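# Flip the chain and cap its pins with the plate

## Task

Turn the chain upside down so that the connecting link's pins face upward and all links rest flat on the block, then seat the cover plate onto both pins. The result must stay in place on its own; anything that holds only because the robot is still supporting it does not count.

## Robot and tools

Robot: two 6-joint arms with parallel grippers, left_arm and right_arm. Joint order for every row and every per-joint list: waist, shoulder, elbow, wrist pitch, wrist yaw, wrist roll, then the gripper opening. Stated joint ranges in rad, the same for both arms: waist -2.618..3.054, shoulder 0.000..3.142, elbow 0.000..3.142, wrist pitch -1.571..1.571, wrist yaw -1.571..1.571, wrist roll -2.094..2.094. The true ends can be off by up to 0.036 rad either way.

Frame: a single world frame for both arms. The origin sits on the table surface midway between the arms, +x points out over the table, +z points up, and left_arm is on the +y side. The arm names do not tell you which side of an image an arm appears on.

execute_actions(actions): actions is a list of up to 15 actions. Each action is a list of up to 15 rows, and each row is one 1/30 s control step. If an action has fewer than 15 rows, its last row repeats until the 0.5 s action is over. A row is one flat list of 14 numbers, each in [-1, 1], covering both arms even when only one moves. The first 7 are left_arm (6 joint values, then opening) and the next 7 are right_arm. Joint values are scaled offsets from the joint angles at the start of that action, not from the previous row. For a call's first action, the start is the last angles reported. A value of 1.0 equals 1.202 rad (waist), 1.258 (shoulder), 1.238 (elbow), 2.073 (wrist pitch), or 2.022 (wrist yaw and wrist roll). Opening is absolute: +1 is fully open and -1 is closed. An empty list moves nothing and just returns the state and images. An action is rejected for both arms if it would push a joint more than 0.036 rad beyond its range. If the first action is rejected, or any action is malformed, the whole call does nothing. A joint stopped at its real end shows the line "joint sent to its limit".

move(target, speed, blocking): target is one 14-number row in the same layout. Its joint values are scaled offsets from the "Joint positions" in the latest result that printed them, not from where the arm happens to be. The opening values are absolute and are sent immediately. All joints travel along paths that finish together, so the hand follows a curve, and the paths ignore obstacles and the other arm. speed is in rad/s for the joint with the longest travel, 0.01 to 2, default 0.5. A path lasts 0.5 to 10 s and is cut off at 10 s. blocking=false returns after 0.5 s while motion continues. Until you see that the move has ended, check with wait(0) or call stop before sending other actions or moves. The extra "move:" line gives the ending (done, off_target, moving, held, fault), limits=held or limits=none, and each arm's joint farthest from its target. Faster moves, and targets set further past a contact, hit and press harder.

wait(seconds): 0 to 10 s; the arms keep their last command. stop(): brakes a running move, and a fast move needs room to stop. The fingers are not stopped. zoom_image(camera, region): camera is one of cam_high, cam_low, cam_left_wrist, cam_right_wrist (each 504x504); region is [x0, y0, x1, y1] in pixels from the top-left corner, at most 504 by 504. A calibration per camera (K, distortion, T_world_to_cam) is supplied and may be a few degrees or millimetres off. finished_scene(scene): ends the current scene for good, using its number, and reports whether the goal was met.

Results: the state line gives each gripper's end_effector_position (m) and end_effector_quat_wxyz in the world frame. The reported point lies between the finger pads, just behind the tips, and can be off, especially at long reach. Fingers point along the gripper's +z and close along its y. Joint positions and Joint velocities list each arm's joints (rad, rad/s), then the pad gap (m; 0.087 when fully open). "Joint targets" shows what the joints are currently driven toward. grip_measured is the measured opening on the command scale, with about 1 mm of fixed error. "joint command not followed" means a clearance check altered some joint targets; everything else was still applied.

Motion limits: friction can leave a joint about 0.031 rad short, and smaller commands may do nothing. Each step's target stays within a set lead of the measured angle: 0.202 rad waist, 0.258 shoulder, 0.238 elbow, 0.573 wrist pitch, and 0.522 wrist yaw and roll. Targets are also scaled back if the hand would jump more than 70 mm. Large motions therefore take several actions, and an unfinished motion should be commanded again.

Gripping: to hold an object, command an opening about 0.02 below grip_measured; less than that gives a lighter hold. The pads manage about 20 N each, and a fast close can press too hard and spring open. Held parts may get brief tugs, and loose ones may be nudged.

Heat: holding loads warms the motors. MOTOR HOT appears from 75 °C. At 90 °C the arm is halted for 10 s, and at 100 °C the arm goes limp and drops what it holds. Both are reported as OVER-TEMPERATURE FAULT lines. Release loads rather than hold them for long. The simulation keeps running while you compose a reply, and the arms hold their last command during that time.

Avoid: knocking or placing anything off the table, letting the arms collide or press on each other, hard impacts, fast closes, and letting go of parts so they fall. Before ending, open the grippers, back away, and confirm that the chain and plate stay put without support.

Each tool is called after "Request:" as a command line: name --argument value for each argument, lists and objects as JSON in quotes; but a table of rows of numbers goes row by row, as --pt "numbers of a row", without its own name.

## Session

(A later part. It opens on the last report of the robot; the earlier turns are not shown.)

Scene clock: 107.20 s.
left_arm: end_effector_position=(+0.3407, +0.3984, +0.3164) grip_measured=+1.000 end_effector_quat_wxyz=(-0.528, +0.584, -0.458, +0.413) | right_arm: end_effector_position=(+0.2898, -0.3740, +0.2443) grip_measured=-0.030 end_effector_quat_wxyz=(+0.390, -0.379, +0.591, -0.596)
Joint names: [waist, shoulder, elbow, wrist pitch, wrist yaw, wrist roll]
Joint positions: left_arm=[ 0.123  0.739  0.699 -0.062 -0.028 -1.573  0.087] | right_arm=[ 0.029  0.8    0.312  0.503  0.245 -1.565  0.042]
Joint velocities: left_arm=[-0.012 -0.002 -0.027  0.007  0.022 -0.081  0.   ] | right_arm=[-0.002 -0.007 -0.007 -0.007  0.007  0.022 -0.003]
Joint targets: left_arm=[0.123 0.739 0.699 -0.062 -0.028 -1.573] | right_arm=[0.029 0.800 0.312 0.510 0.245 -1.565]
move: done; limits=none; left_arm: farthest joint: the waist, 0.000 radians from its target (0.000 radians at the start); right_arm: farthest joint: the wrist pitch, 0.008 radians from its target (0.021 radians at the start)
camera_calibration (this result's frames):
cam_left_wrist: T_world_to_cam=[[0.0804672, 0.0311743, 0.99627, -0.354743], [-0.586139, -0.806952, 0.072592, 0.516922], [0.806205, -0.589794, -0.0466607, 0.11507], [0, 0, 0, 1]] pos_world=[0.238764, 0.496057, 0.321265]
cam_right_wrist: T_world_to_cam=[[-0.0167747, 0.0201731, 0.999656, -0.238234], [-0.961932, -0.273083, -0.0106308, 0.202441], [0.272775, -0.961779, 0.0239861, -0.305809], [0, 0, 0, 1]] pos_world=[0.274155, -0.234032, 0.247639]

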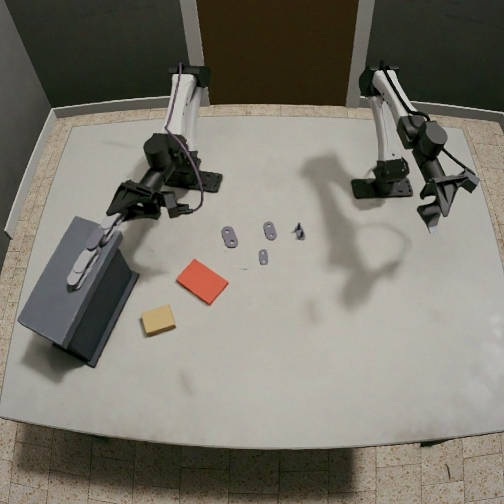

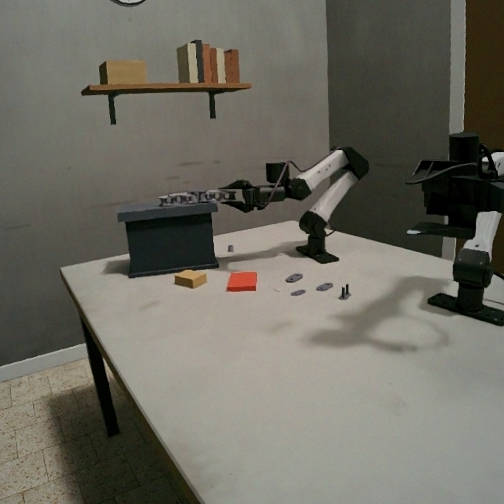

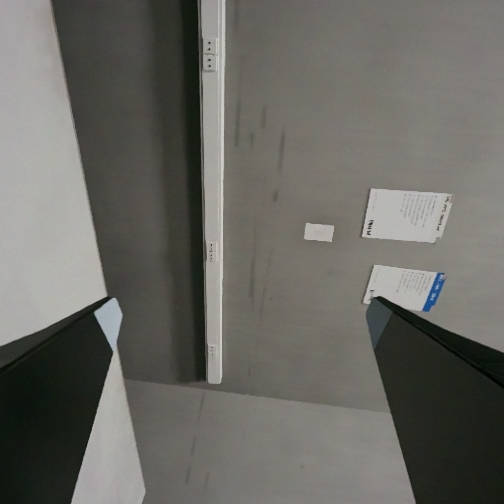

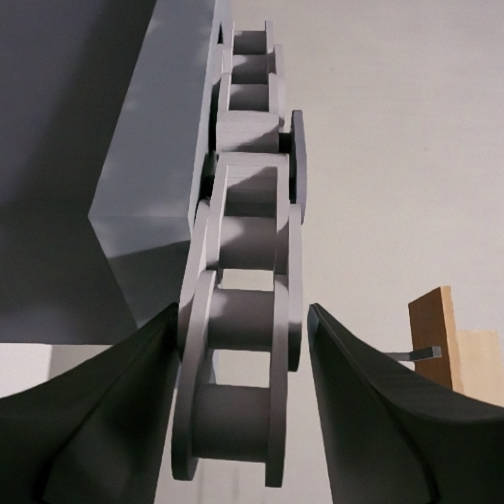

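Request:
move --target '[0,0,0,0,0,0,1,0.02,0,0,0,0,0,-0.03]' --speed 0.05

Request:
execute_actions --actions '[[[0,0,0,0,0,0,1,0,0,0,0,0,0,-0.1]],[[0,0,0,0,0,0,1,0,0,0,0,0,0,-0.16]],[[0,0,0,0,0,0,1,0,0,0,0,0,0,-0.22]]]'

Request:
zoom_image --camera "cam_high" --region '[70, 160, 190, 260]'

Scene clock: 111.53 s.
left_arm: end_effector_position=(+0.3407, +0.3984, +0.3164) grip_measured=+1.000 end_effector_quat_wxyz=(-0.528, +0.584, -0.458, +0.413) | right_arm: end_effector_position=(+0.2918, -0.3696, +0.2445) grip_measured=-0.030 end_effector_quat_wxyz=(+0.394, -0.383, +0.588, -0.593)
Joint names: [waist, shoulder, elbow, wrist pitch, wrist yaw, wrist roll]
Joint positions: left_arm=[ 0.123  0.739  0.699 -0.062 -0.028 -1.573  0.087] | right_arm=[ 0.043  0.8    0.312  0.503  0.245 -1.565  0.042]
Joint velocities: left_arm=[ 0.002 -0.002 -0.002 -0.037 -0.037  0.007  0.   ] | right_arm=[-0.002  0.027  0.007 -0.007 -0.022  0.051  0.   ]
Joint targets: left_arm=[0.123 0.739 0.699 -0.062 -0.028 -1.573] | right_arm=[0.052 0.800 0.312 0.503 0.245 -1.565]
move: done; limits=none; left_arm: farthest joint: the waist, 0.000 radians from its target (0.000 radians at the start); right_arm: farthest joint: the waist, 0.010 radians from its target (0.025 radians at the start)
camera_calibration (this result's frames):
cam_left_wrist: T_world_to_cam=[[0.0804672, 0.0311743, 0.99627, -0.354743], [-0.586139, -0.806952, 0.072592, 0.516922], [0.806205, -0.589794, -0.0466607, 0.11507], [0, 0, 0, 1]] pos_world=[0.238764, 0.496057, 0.321265]
cam_right_wrist: T_world_to_cam=[[-0.0178257, 0.0200439, 0.99964, -0.238205], [-0.957754, -0.287365, -0.0113168, 0.199243], [0.287035, -0.957611, 0.0243196, -0.304823], [0, 0, 0, 1]] pos_world=[0.274074, -0.229872, 0.247787]

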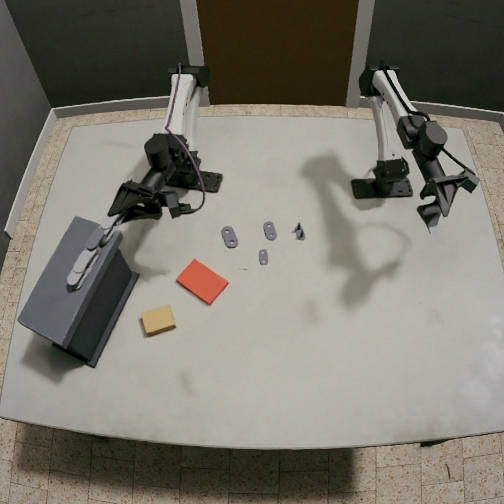

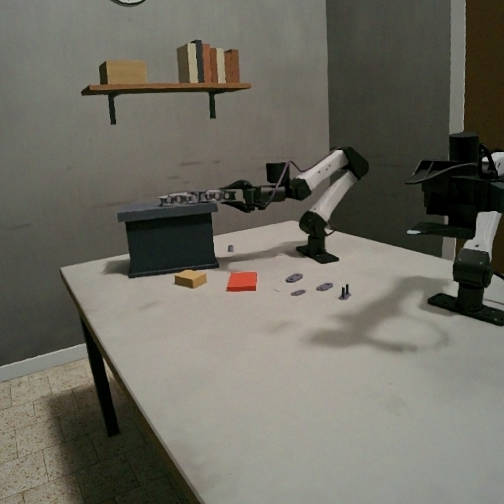

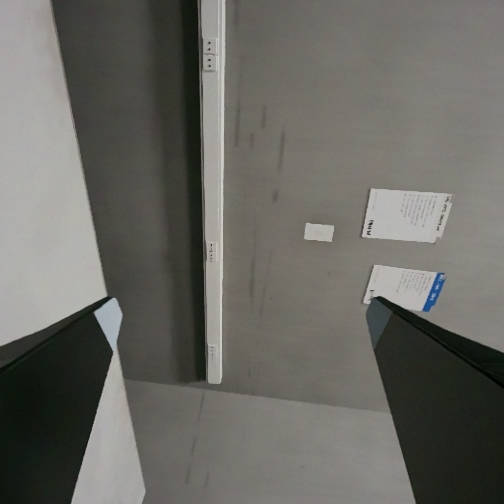

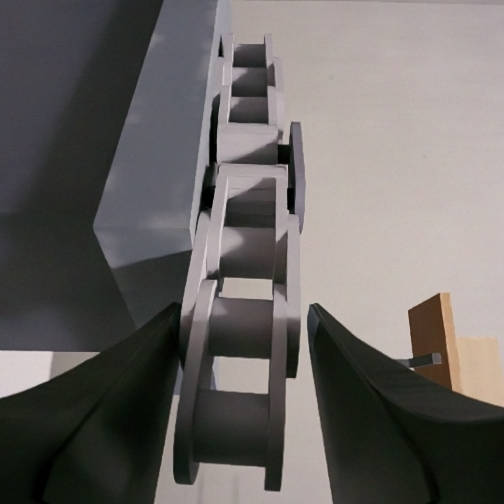

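Scene clock: 113.03 s.
left_arm: end_effector_position=(+0.3407, +0.3984, +0.3164) grip_measured=+1.000 end_effector_quat_wxyz=(-0.528, +0.584, -0.458, +0.413) | right_arm: end_effector_position=(+0.2918, -0.3696, +0.2442) grip_measured=-0.219 end_effector_quat_wxyz=(+0.394, -0.383, +0.588, -0.593)
Joint names: [waist, shoulder, elbow, wrist pitch, wrist yaw, wrist roll]
Joint positions: left_arm=[ 0.123  0.739  0.699 -0.062 -0.028 -1.573  0.087] | right_arm=[ 0.043  0.8    0.312  0.502  0.245 -1.564  0.034]
Joint velocities: left_arm=[ 0.007 -0.002  0.017 -0.007 -0.022 -0.022  0.   ] | right_arm=[ 0.002 -0.007 -0.002 -0.007 -0.022 -0.051 -0.002]
Joint targets: left_arm=[0.123 0.739 0.699 -0.062 -0.028 -1.573] | right_arm=[0.043 0.800 0.312 0.503 0.245 -1.565]
camera_calibration (this result's frames):
cam_left_wrist: T_world_to_cam=[[0.0804672, 0.0311743, 0.99627, -0.354743], [-0.586139, -0.806952, 0.072592, 0.516922], [0.806205, -0.589794, -0.0466607, 0.11507], [0, 0, 0, 1]] pos_world=[0.238764, 0.496057, 0.321265]
cam_right_wrist: T_world_to_cam=[[-0.0169985, 0.0191595, 0.999672, -0.238481], [-0.95776, -0.287366, -0.0107782, 0.199113], [0.287065, -0.957629, 0.023235, -0.304568], [0, 0, 0, 1]] pos_world=[0.27408, -0.229876, 0.247626]

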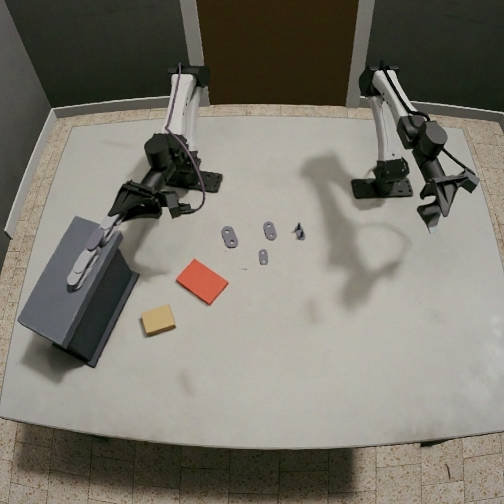

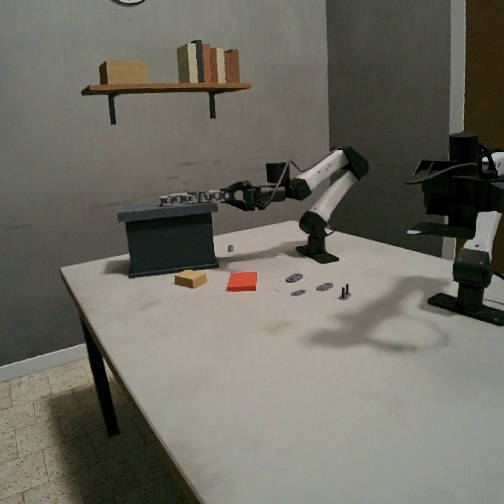

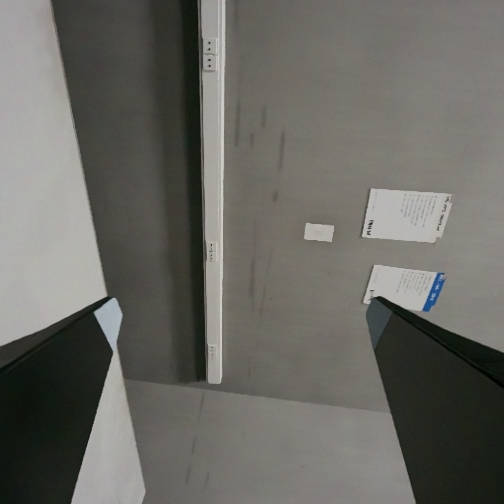

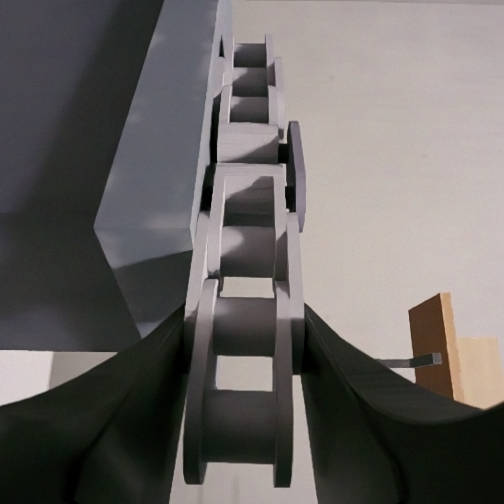

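Region (70, 160, 190, 260) of cam_high's 504x504 image, scaled by 4.200, with more detail than that image has.

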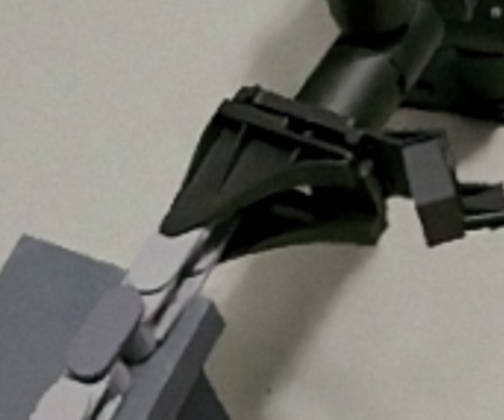

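Request:
execute_actions --actions '[[[0,0,0,0,0,0,1,0,0,0,0,0,0,-0.25]],[[0,0,0,0,0,0,1,0,0,0,0,0,0,-0.28]]]'

Scene clock: 115.67 s.
left_arm: end_effector_position=(+0.3407, +0.3984, +0.3164) grip_measured=+1.000 end_effector_quat_wxyz=(-0.528, +0.584, -0.458, +0.413) | right_arm: end_effector_position=(+0.2918, -0.3696, +0.2442) grip_measured=-0.230 end_effector_quat_wxyz=(+0.394, -0.383, +0.588, -0.593)
Joint names: [waist, shoulder, elbow, wrist pitch, wrist yaw, wrist roll]
Joint positions: left_arm=[ 0.123  0.739  0.699 -0.062 -0.028 -1.573  0.087] | right_arm=[ 0.043  0.8    0.312  0.503  0.245 -1.564  0.034]
Joint velocities: left_arm=[-0.012  0.012  0.002 -0.051 -0.007  0.007  0.   ] | right_arm=[-0.007  0.017 -0.012  0.007 -0.007  0.022 -0.   ]
Joint targets: left_arm=[0.123 0.739 0.699 -0.062 -0.028 -1.573] | right_arm=[0.043 0.800 0.312 0.503 0.245 -1.564]
camera_calibration (this result's frames):
cam_left_wrist: T_world_to_cam=[[0.0804672, 0.0311743, 0.99627, -0.354743], [-0.586139, -0.806952, 0.072592, 0.516922], [0.806205, -0.589794, -0.0466607, 0.11507], [0, 0, 0, 1]] pos_world=[0.238764, 0.496057, 0.321265]
cam_right_wrist: T_world_to_cam=[[-0.0173749, 0.0192208, 0.999664, -0.238436], [-0.957756, -0.287367, -0.0111212, 0.199195], [0.287056, -0.957628, 0.0234018, -0.304607], [0, 0, 0, 1]] pos_world=[0.274077, -0.229875, 0.2477]

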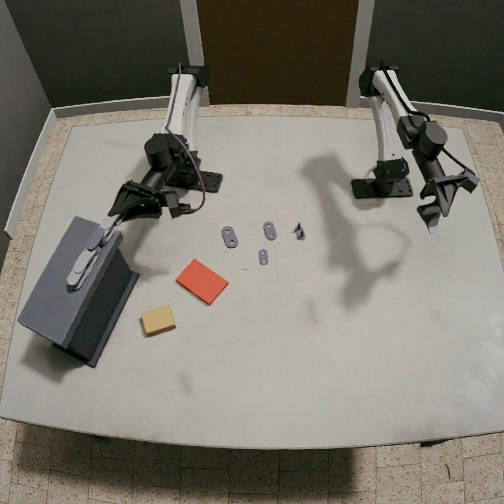

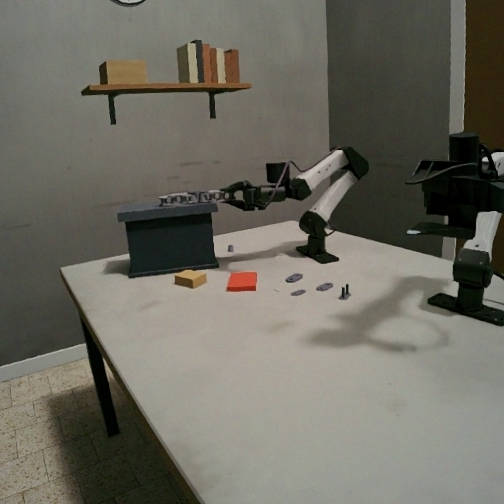

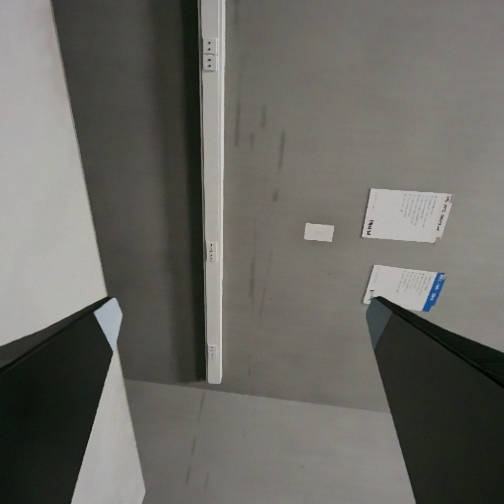

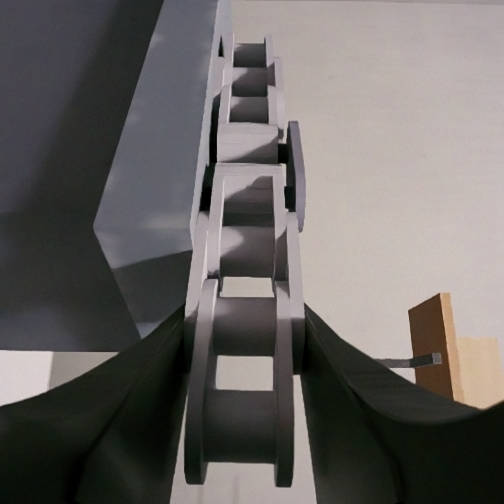

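Request:
move --target '[0,0,0,0,0,0,1,-0.09,-0.053,0.092,-0.076,-0.0535,0.26,-0.28]' --speed 0.2

Scene clock: 128.50 s.
left_arm: end_effector_position=(+0.3407, +0.3984, +0.3164) grip_measured=+1.000 end_effector_quat_wxyz=(-0.528, +0.584, -0.458, +0.413) | right_arm: end_effector_position=(+0.2880, -0.3797, +0.2488) grip_measured=-0.230 end_effector_quat_wxyz=(+0.531, -0.218, +0.669, -0.472)
Joint names: [waist, shoulder, elbow, wrist pitch, wrist yaw, wrist roll]
Joint positions: left_arm=[ 0.123  0.739  0.699 -0.062 -0.028 -1.573  0.087] | right_arm=[-0.057  0.751  0.406  0.357  0.149 -1.044  0.034]
Joint velocities: left_arm=[-0.012 -0.017 -0.017 -0.007  0.022  0.022  0.   ] | right_arm=[ 0.012  0.002  0.002  0.022  0.022  0.037 -0.   ]
Joint targets: left_arm=[0.123 0.739 0.699 -0.062 -0.028 -1.573] | right_arm=[-0.065 0.733 0.426 0.345 0.137 -1.039]
move: done; limits=none; left_arm: farthest joint: the waist, 0.000 radians from its target (0.000 radians at the start); right_arm: farthest joint: the elbow, 0.020 radians from its target (0.114 radians at the start)
camera_calibration (this result's frames):
cam_left_wrist: T_world_to_cam=[[0.0804672, 0.0311743, 0.99627, -0.354743], [-0.586139, -0.806952, 0.072592, 0.516922], [0.806205, -0.589794, -0.0466607, 0.11507], [0, 0, 0, 1]] pos_world=[0.238764, 0.496057, 0.321265]
cam_right_wrist: T_world_to_cam=[[-0.211457, -0.43804, 0.873732, -0.329287], [-0.922123, -0.206927, -0.32691, 0.291522], [0.323998, -0.874815, -0.360171, -0.196998], [0, 0, 0, 1]] pos_world=[0.263017, -0.256254, 0.312057]

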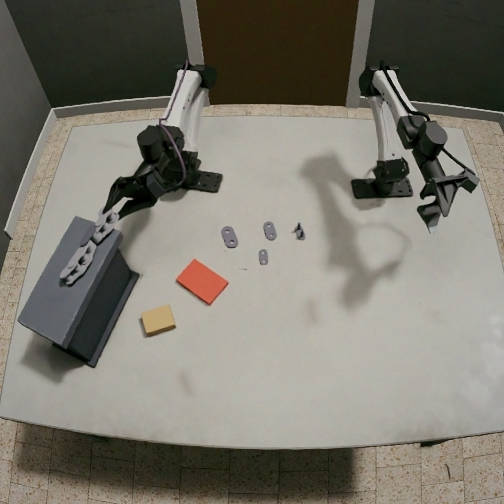

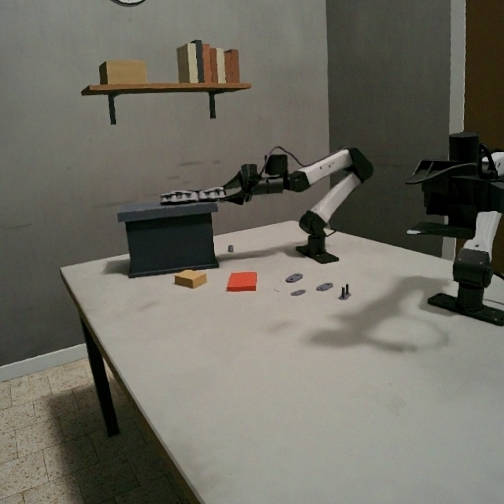

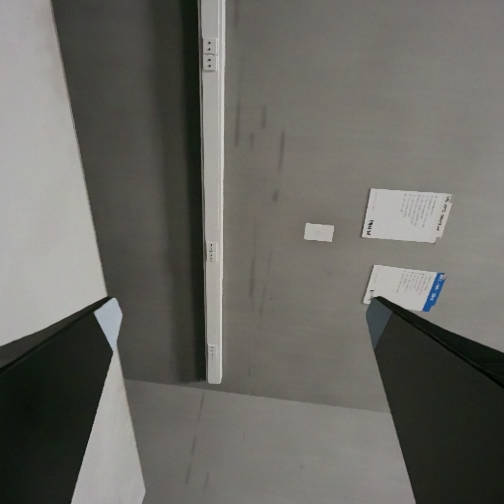

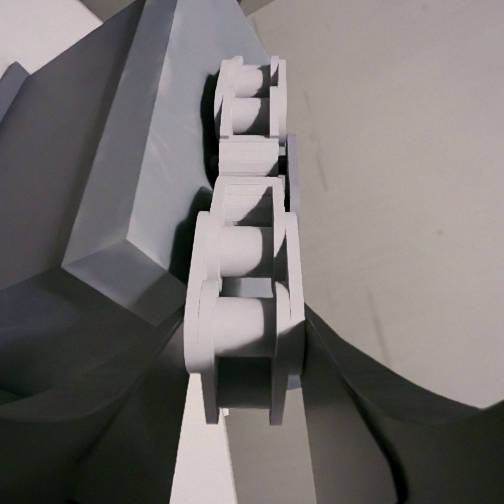

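Request:
move --target '[0,0,0,0,0,0,1,-0.148,-0.028,0.058,-0.037,-0.091,0.261,-0.28]' --speed 0.25

Request:
move --target '[0,0,0,0,0,0,1,-0.164,0.029,0,0.015,-0.098,0.261,-0.28]' --speed 0.25

Scene clock: 134.83 s.
left_arm: end_effector_position=(+0.3407, +0.3984, +0.3164) grip_measured=+1.000 end_effector_quat_wxyz=(-0.528, +0.584, -0.458, +0.413) | right_arm: end_effector_position=(+0.2825, -0.3914, +0.2452) grip_measured=-0.230 end_effector_quat_wxyz=(+0.632, -0.033, +0.705, -0.321)
Joint names: [waist, shoulder, elbow, wrist pitch, wrist yaw, wrist roll]
Joint positions: left_arm=[ 0.123  0.739  0.699 -0.062 -0.028 -1.573  0.087] | right_arm=[-0.23   0.736  0.455  0.285 -0.01  -0.517  0.034]
Joint velocities: left_arm=[ 0.022 -0.012  0.007  0.007 -0.095  0.022  0.   ] | right_arm=[ 0.002 -0.002 -0.007  0.007 -0.007 -0.007 -0.   ]
Joint targets: left_arm=[0.123 0.739 0.699 -0.062 -0.028 -1.573] | right_arm=[-0.235 0.716 0.477 0.280 -0.035 -0.516]
move: off_target (right_arm); limits=none; left_arm: farthest joint: the waist, 0.000 radians from its target (0.000 radians at the start); right_arm: farthest joint: the wrist yaw, 0.025 radians from its target (0.184 radians at the start)
camera_calibration (this result's frames):
cam_left_wrist: T_world_to_cam=[[0.0804672, 0.0311743, 0.99627, -0.354743], [-0.586139, -0.806952, 0.072592, 0.516922], [0.806205, -0.589794, -0.0466607, 0.11507], [0, 0, 0, 1]] pos_world=[0.238764, 0.496057, 0.321265]
cam_right_wrist: T_world_to_cam=[[-0.363835, -0.778065, 0.512093, -0.333782], [-0.829022, 0.0198399, -0.558864, 0.40221], [0.424673, -0.62787, -0.652251, -0.0669881], [0, 0, 0, 1]] pos_world=[0.240447, -0.309744, 0.352015]

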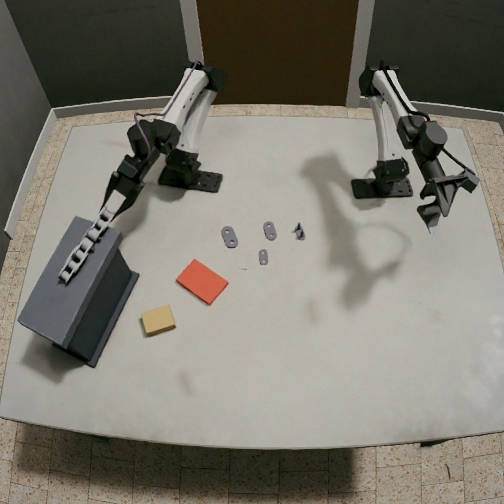

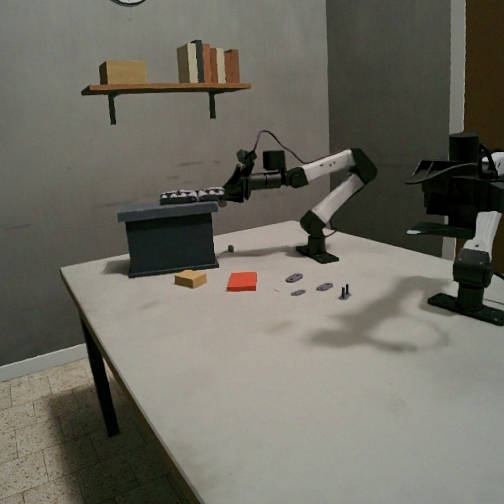

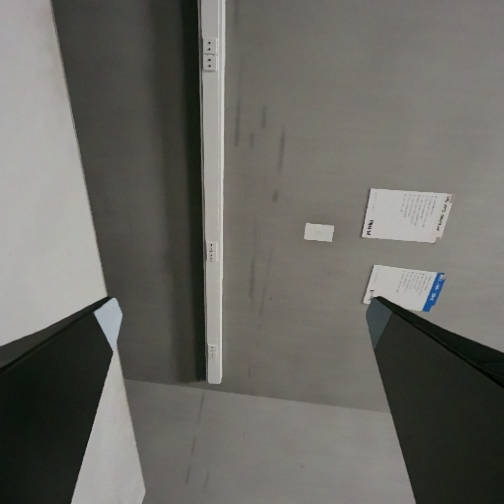

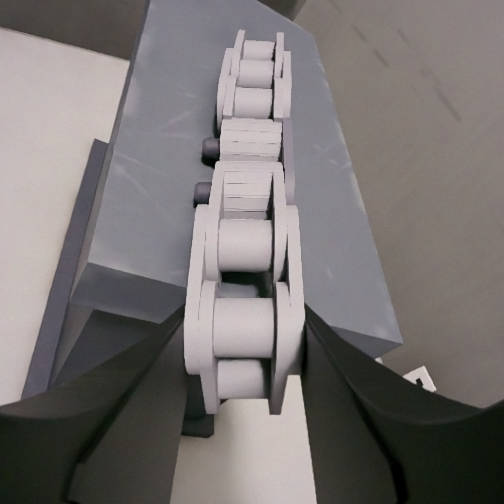

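Scene clock: 137.47 s.
left_arm: end_effector_position=(+0.3407, +0.3984, +0.3164) grip_measured=+1.000 end_effector_quat_wxyz=(-0.528, +0.584, -0.458, +0.413) | right_arm: end_effector_position=(+0.2788, -0.3993, +0.2365) grip_measured=-0.230 end_effector_quat_wxyz=(+0.690, +0.153, +0.692, -0.148)
Joint names: [waist, shoulder, elbow, wrist pitch, wrist yaw, wrist roll]
Joint positions: left_arm=[ 0.123  0.739  0.699 -0.062 -0.028 -1.573  0.087] | right_arm=[-0.419  0.755  0.455  0.296 -0.196  0.005  0.034]
Joint velocities: left_arm=[-0.007 -0.012 -0.007 -0.022 -0.022  0.022  0.   ] | right_arm=[-0.007  0.007  0.007 -0.022  0.051  0.007  0.   ]
Joint targets: left_arm=[0.123 0.739 0.699 -0.062 -0.028 -1.573] | right_arm=[-0.427 0.772 0.455 0.316 -0.208 0.011]
move: off_target (right_arm); limits=none; left_arm: farthest joint: the waist, 0.000 radians from its target (0.000 radians at the start); right_arm: farthest joint: the wrist pitch, 0.021 radians from its target (0.031 radians at the start)
camera_calibration (this result's frames):
cam_left_wrist: T_world_to_cam=[[0.0804672, 0.0311743, 0.99627, -0.354743], [-0.586139, -0.806952, 0.072592, 0.516922], [0.806205, -0.589794, -0.0466607, 0.11507], [0, 0, 0, 1]] pos_world=[0.238764, 0.496057, 0.321265]
cam_right_wrist: T_world_to_cam=[[-0.423327, -0.90586, 0.0145562, -0.253563], [-0.700492, 0.317081, -0.639352, 0.496257], [0.574548, -0.280851, -0.768777, 0.0483311], [0, 0, 0, 1]] pos_world=[0.212515, -0.373472, 0.358129]

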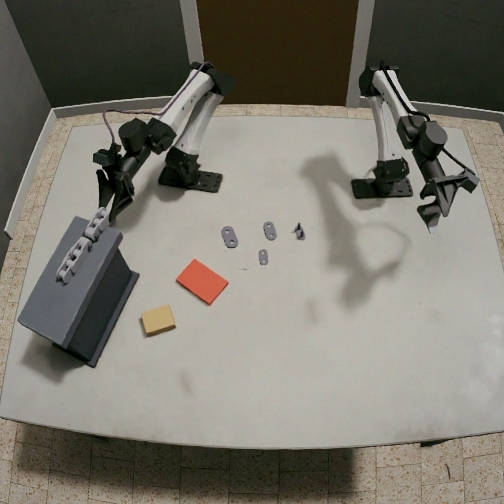

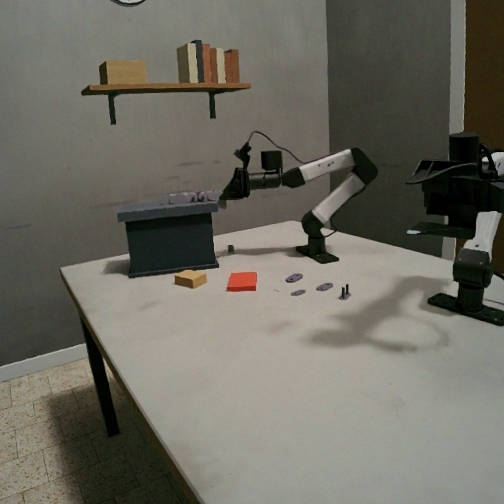

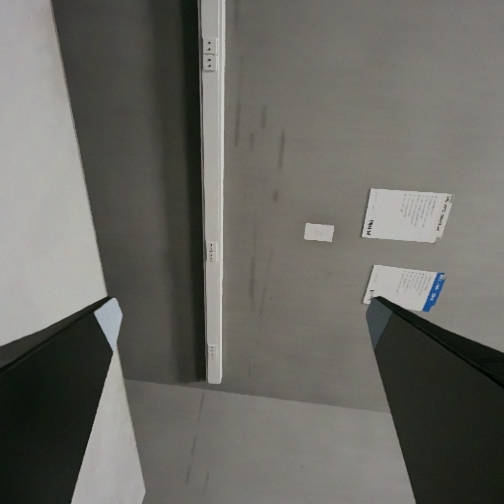

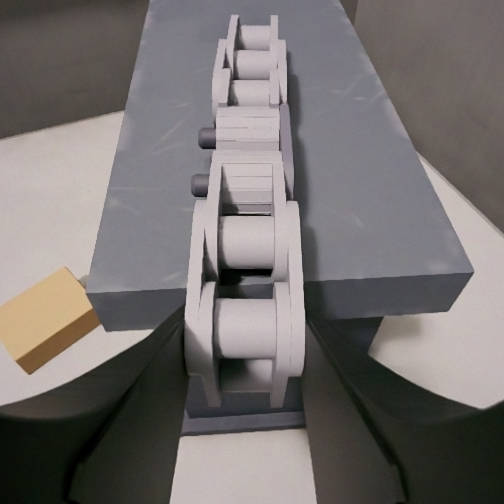

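Request:
move --target '[0,0,0,0,0,0,1,-0.147,0.05,0.04,0.025,-0.099,0.261,-0.28]' --speed 0.25

Request:
move --target '[0,0,0,0,0,0,1,-0.123,0.073,-0.038,0.057,-0.075,0.261,-0.28]' --speed 0.25

Scene clock: 143.27 s.
left_arm: end_effector_position=(+0.3407, +0.3984, +0.3164) grip_measured=+1.000 end_effector_quat_wxyz=(-0.528, +0.584, -0.458, +0.413) | right_arm: end_effector_position=(+0.2764, -0.4047, +0.2414) grip_measured=-0.231 end_effector_quat_wxyz=(+0.701, +0.322, +0.635, +0.036)
Joint names: [waist, shoulder, elbow, wrist pitch, wrist yaw, wrist roll]
Joint positions: left_arm=[ 0.123  0.739  0.699 -0.062 -0.028 -1.573  0.087] | right_arm=[-0.59   0.804  0.475  0.313 -0.377  0.516  0.034]
Joint velocities: left_arm=[-0.012  0.012 -0.007 -0.051 -0.022 -0.007  0.   ] | right_arm=[-0.012 -0.012  0.007  0.037  0.007 -0.022  0.   ]
Joint targets: left_arm=[0.123 0.739 0.699 -0.062 -0.028 -1.573] | right_arm=[-0.596 0.818 0.504 0.347 -0.396 0.533]
move: off_target (right_arm); limits=none; left_arm: farthest joint: the waist, 0.000 radians from its target (0.000 radians at the start); right_arm: farthest joint: the wrist pitch, 0.035 radians from its target (0.052 radians at the start)
camera_calibration (this result's frames):
cam_left_wrist: T_world_to_cam=[[0.0804672, 0.0311743, 0.99627, -0.354743], [-0.586139, -0.806952, 0.072592, 0.516922], [0.806205, -0.589794, -0.0466607, 0.11507], [0, 0, 0, 1]] pos_world=[0.238764, 0.496057, 0.321265]
cam_right_wrist: T_world_to_cam=[[-0.370622, -0.795198, -0.479896, -0.109967], [-0.579844, 0.601732, -0.549272, 0.559579], [0.725549, 0.0746924, -0.684106, 0.133667], [0, 0, 0, 1]] pos_world=[0.186731, -0.434146, 0.34603]

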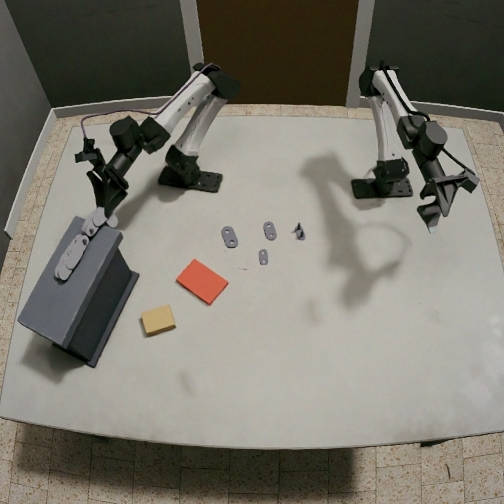

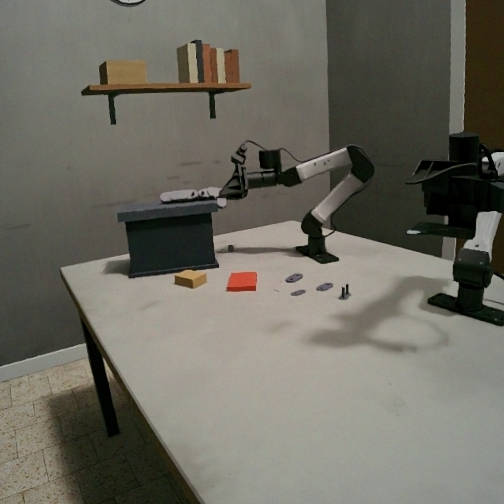

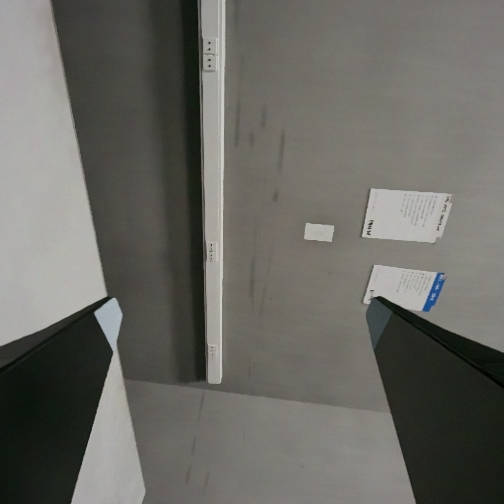

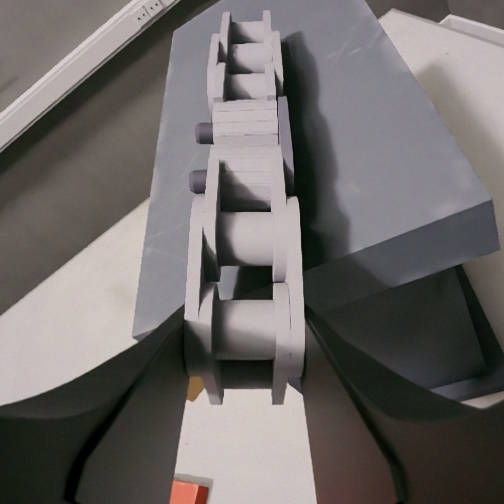

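Scene clock: 146.00 s.
left_arm: end_effector_position=(+0.3407, +0.3984, +0.3164) grip_measured=+1.000 end_effector_quat_wxyz=(-0.528, +0.584, -0.458, +0.413) | right_arm: end_effector_position=(+0.2727, -0.4129, +0.2450) grip_measured=-0.231 end_effector_quat_wxyz=(+0.669, +0.471, +0.532, +0.218)
Joint names: [waist, shoulder, elbow, wrist pitch, wrist yaw, wrist roll]
Joint positions: left_arm=[ 0.123  0.739  0.699 -0.062 -0.028 -1.573  0.087] | right_arm=[-0.728  0.878  0.446  0.42  -0.523  1.035  0.034]
Joint velocities: left_arm=[-0.007 -0.007  0.007  0.022 -0.037 -0.007  0.   ] | right_arm=[-0.012  0.012  0.012 -0.007 -0.037  0.022 -0.   ]
Joint targets: left_arm=[0.123 0.739 0.699 -0.062 -0.028 -1.573] | right_arm=[-0.737 0.895 0.428 0.431 -0.528 1.043]
move: done; limits=none; left_arm: farthest joint: the waist, 0.000 radians from its target (0.000 radians at the start); right_arm: farthest joint: the shoulder, 0.018 radians from its target (0.092 radians at the start)
camera_calibration (this result's frames):
cam_left_wrist: T_world_to_cam=[[0.0804672, 0.0311743, 0.99627, -0.354743], [-0.586139, -0.806952, 0.072592, 0.516922], [0.806205, -0.589794, -0.0466607, 0.11507], [0, 0, 0, 1]] pos_world=[0.238764, 0.496057, 0.321265]
cam_right_wrist: T_world_to_cam=[[-0.224676, -0.473066, -0.851898, 0.0681823], [-0.485943, 0.812175, -0.322847, 0.570165], [0.844618, 0.341438, -0.412359, 0.150479], [0, 0, 0, 1]] pos_world=[0.165289, -0.482199, 0.304212]

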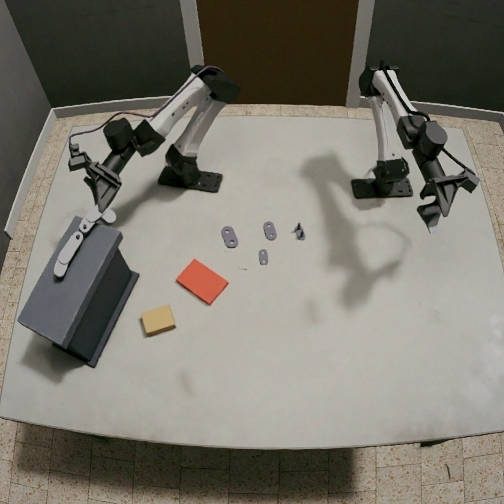

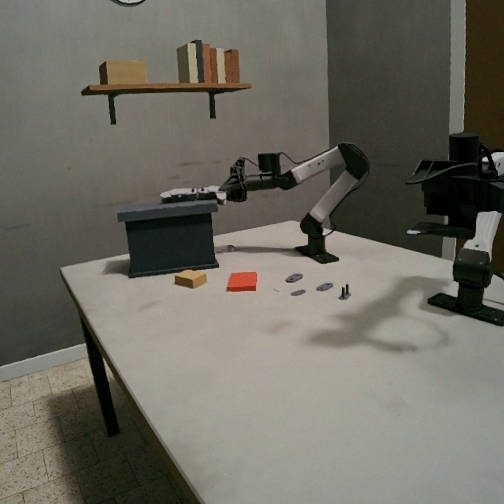

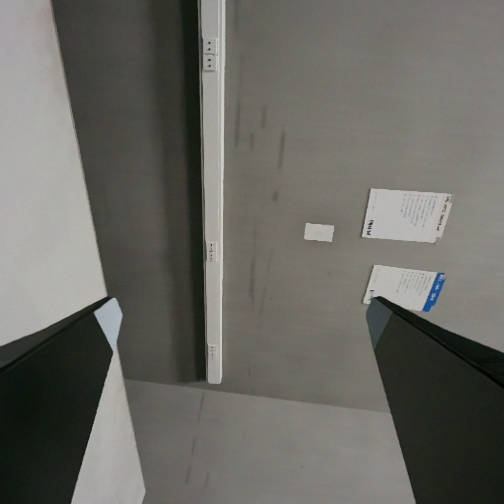

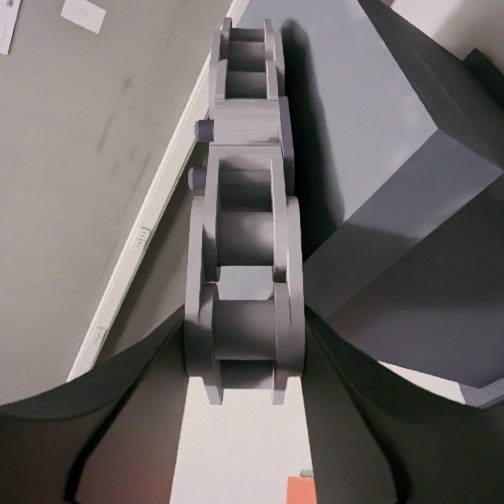

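Request:
move --target '[0,0,0,0,0,0,1,-0.067,0.087,-0.072,0.092,-0.04,0.269,-0.28]' --speed 0.25

Request:
execute_actions --actions '[[[0,0,0,0,0,0,1,0,0,0,0,0,0,-0.2]],[[0,0,0,0,0,0,1,0,0,0,0,0,0,0.0]],[[0,0,0,0,0,0,1,0,0,0,0,0,0,0.4]]]'

Request:
zoom_image --camera "cam_high" --region '[0, 160, 160, 320]'

Scene clock: 151.73 s.
left_arm: end_effector_position=(+0.3407, +0.3984, +0.3164) grip_measured=+1.000 end_effector_quat_wxyz=(-0.528, +0.584, -0.458, +0.413) | right_arm: end_effector_position=(+0.2699, -0.4210, +0.2447) grip_measured=-0.230 end_effector_quat_wxyz=(+0.593, +0.588, +0.390, +0.388)
Joint names: [waist, shoulder, elbow, wrist pitch, wrist yaw, wrist roll]
Joint positions: left_arm=[ 0.123  0.739  0.699 -0.062 -0.028 -1.573  0.087] | right_arm=[-0.798  0.971  0.376  0.6   -0.598  1.568  0.034]
Joint velocities: left_arm=[-0.022 -0.002 -0.022 -0.037 -0.007 -0.022  0.   ] | right_arm=[ 0.007  0.002 -0.022  0.007  0.022 -0.022 -0.   ]
Joint targets: left_arm=[0.123 0.739 0.699 -0.062 -0.028 -1.573] | right_arm=[-0.809 0.988 0.357 0.611 -0.604 1.579]
move: done; limits=none; left_arm: farthest joint: the waist, 0.000 radians from its target (0.000 radians at the start); right_arm: farthest joint: the elbow, 0.019 radians from its target (0.089 radians at the start)
camera_calibration (this result's frames):
cam_left_wrist: T_world_to_cam=[[0.0804672, 0.0311743, 0.99627, -0.354743], [-0.586139, -0.806952, 0.072592, 0.516922], [0.806205, -0.589794, -0.0466607, 0.11507], [0, 0, 0, 1]] pos_world=[0.238764, 0.496057, 0.321265]
cam_right_wrist: T_world_to_cam=[[-0.0147449, -0.02228, -0.999643, 0.232752], [-0.450588, 0.892634, -0.0132487, 0.523783], [0.89261, 0.450232, -0.0232009, 0.0931276], [0, 0, 0, 1]] pos_world=[0.156316, -0.50429, 0.241769]

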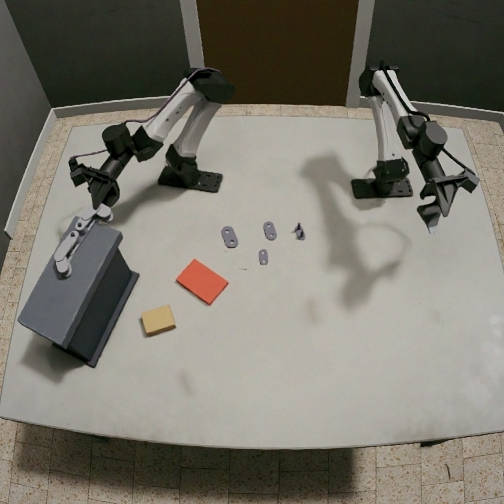

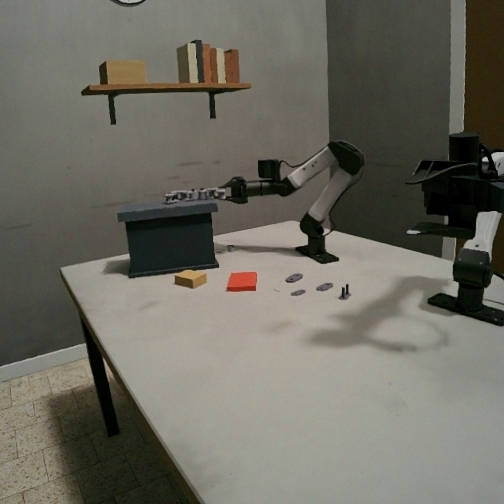

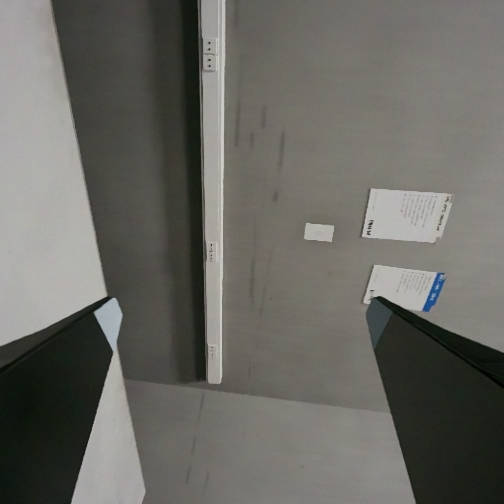

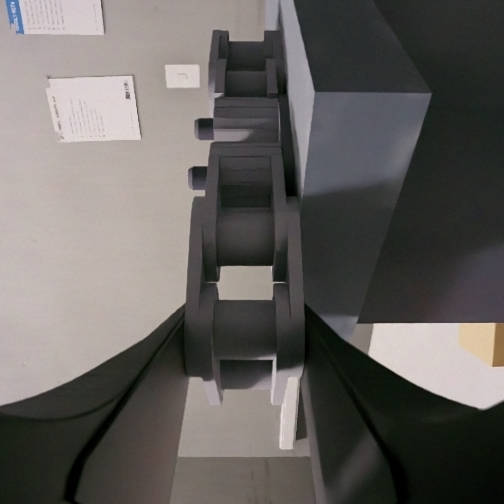

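Scene clock: 153.23 s.
left_arm: end_effector_position=(+0.3407, +0.3984, +0.3164) grip_measured=+1.000 end_effector_quat_wxyz=(-0.528, +0.584, -0.458, +0.413) | right_arm: end_effector_position=(+0.2699, -0.4210, +0.2442) grip_measured=+0.400 end_effector_quat_wxyz=(+0.592, +0.589, +0.390, +0.388)
Joint names: [waist, shoulder, elbow, wrist pitch, wrist yaw, wrist roll]
Joint positions: left_arm=[ 0.123  0.739  0.699 -0.062 -0.028 -1.573  0.087] | right_arm=[-0.798  0.971  0.376  0.598 -0.598  1.568  0.061]
Joint velocities: left_arm=[-0.007 -0.002 -0.032  0.007 -0.007 -0.081  0.   ] | right_arm=[ 0.007 -0.002  0.022  0.007  0.022 -0.007 -0.001]
Joint targets: left_arm=[0.123 0.739 0.699 -0.062 -0.028 -1.573] | right_arm=[-0.798 0.971 0.376 0.598 -0.598 1.568]
camera_calibration (this result's frames):
cam_left_wrist: T_world_to_cam=[[0.0804672, 0.0311743, 0.99627, -0.354743], [-0.586139, -0.806952, 0.072592, 0.516922], [0.806205, -0.589794, -0.0466607, 0.11507], [0, 0, 0, 1]] pos_world=[0.238764, 0.496057, 0.321265]
cam_right_wrist: T_world_to_cam=[[-0.0161259, -0.0207015, -0.999656, 0.233329], [-0.450603, 0.892654, -0.0112167, 0.523295], [0.892579, 0.450267, -0.023723, 0.0932679], [0, 0, 0, 1]] pos_world=[0.156312, -0.504287, 0.241331]

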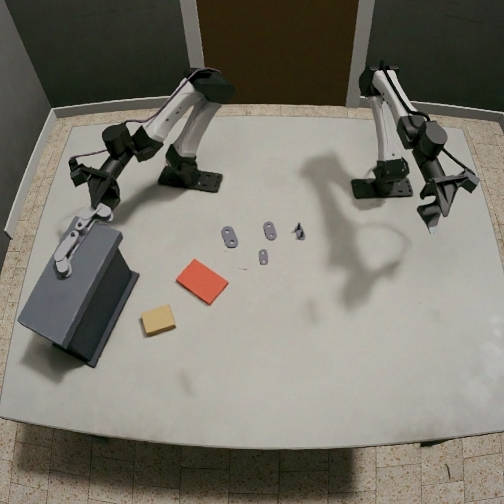

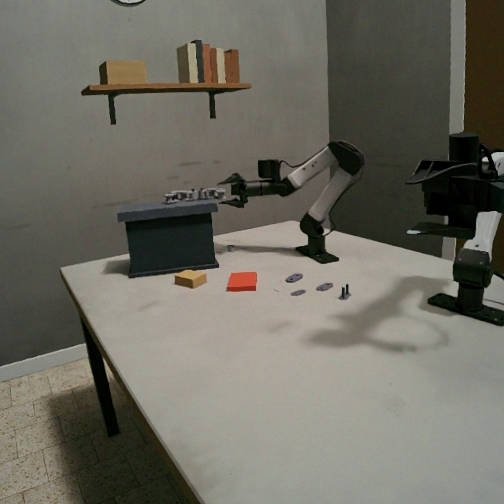

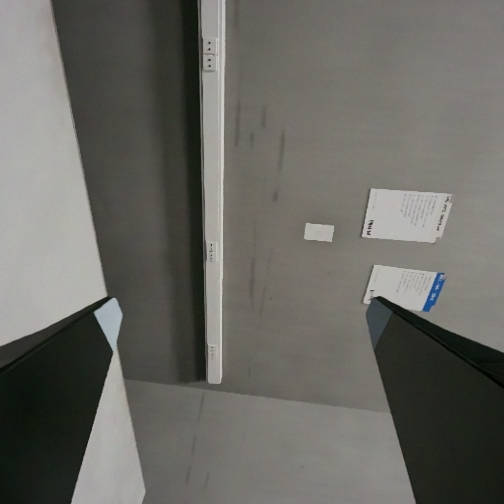

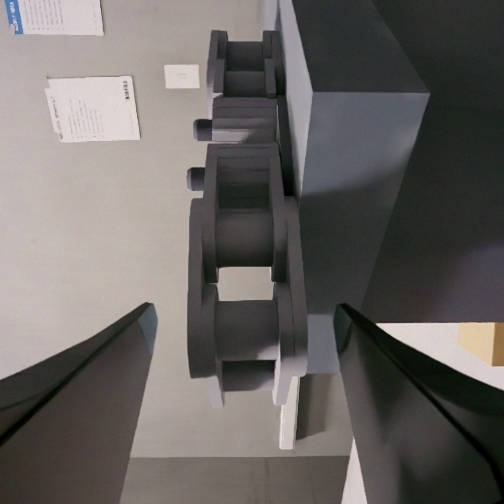

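Region (0, 160, 160, 320) of cam_high's 504x504 image, scaled by 3.150, with more detail than that image has.

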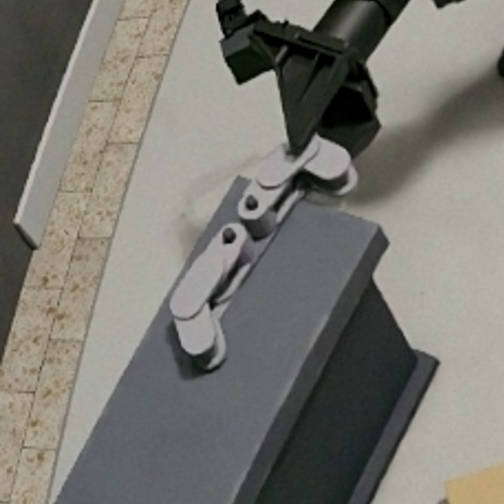

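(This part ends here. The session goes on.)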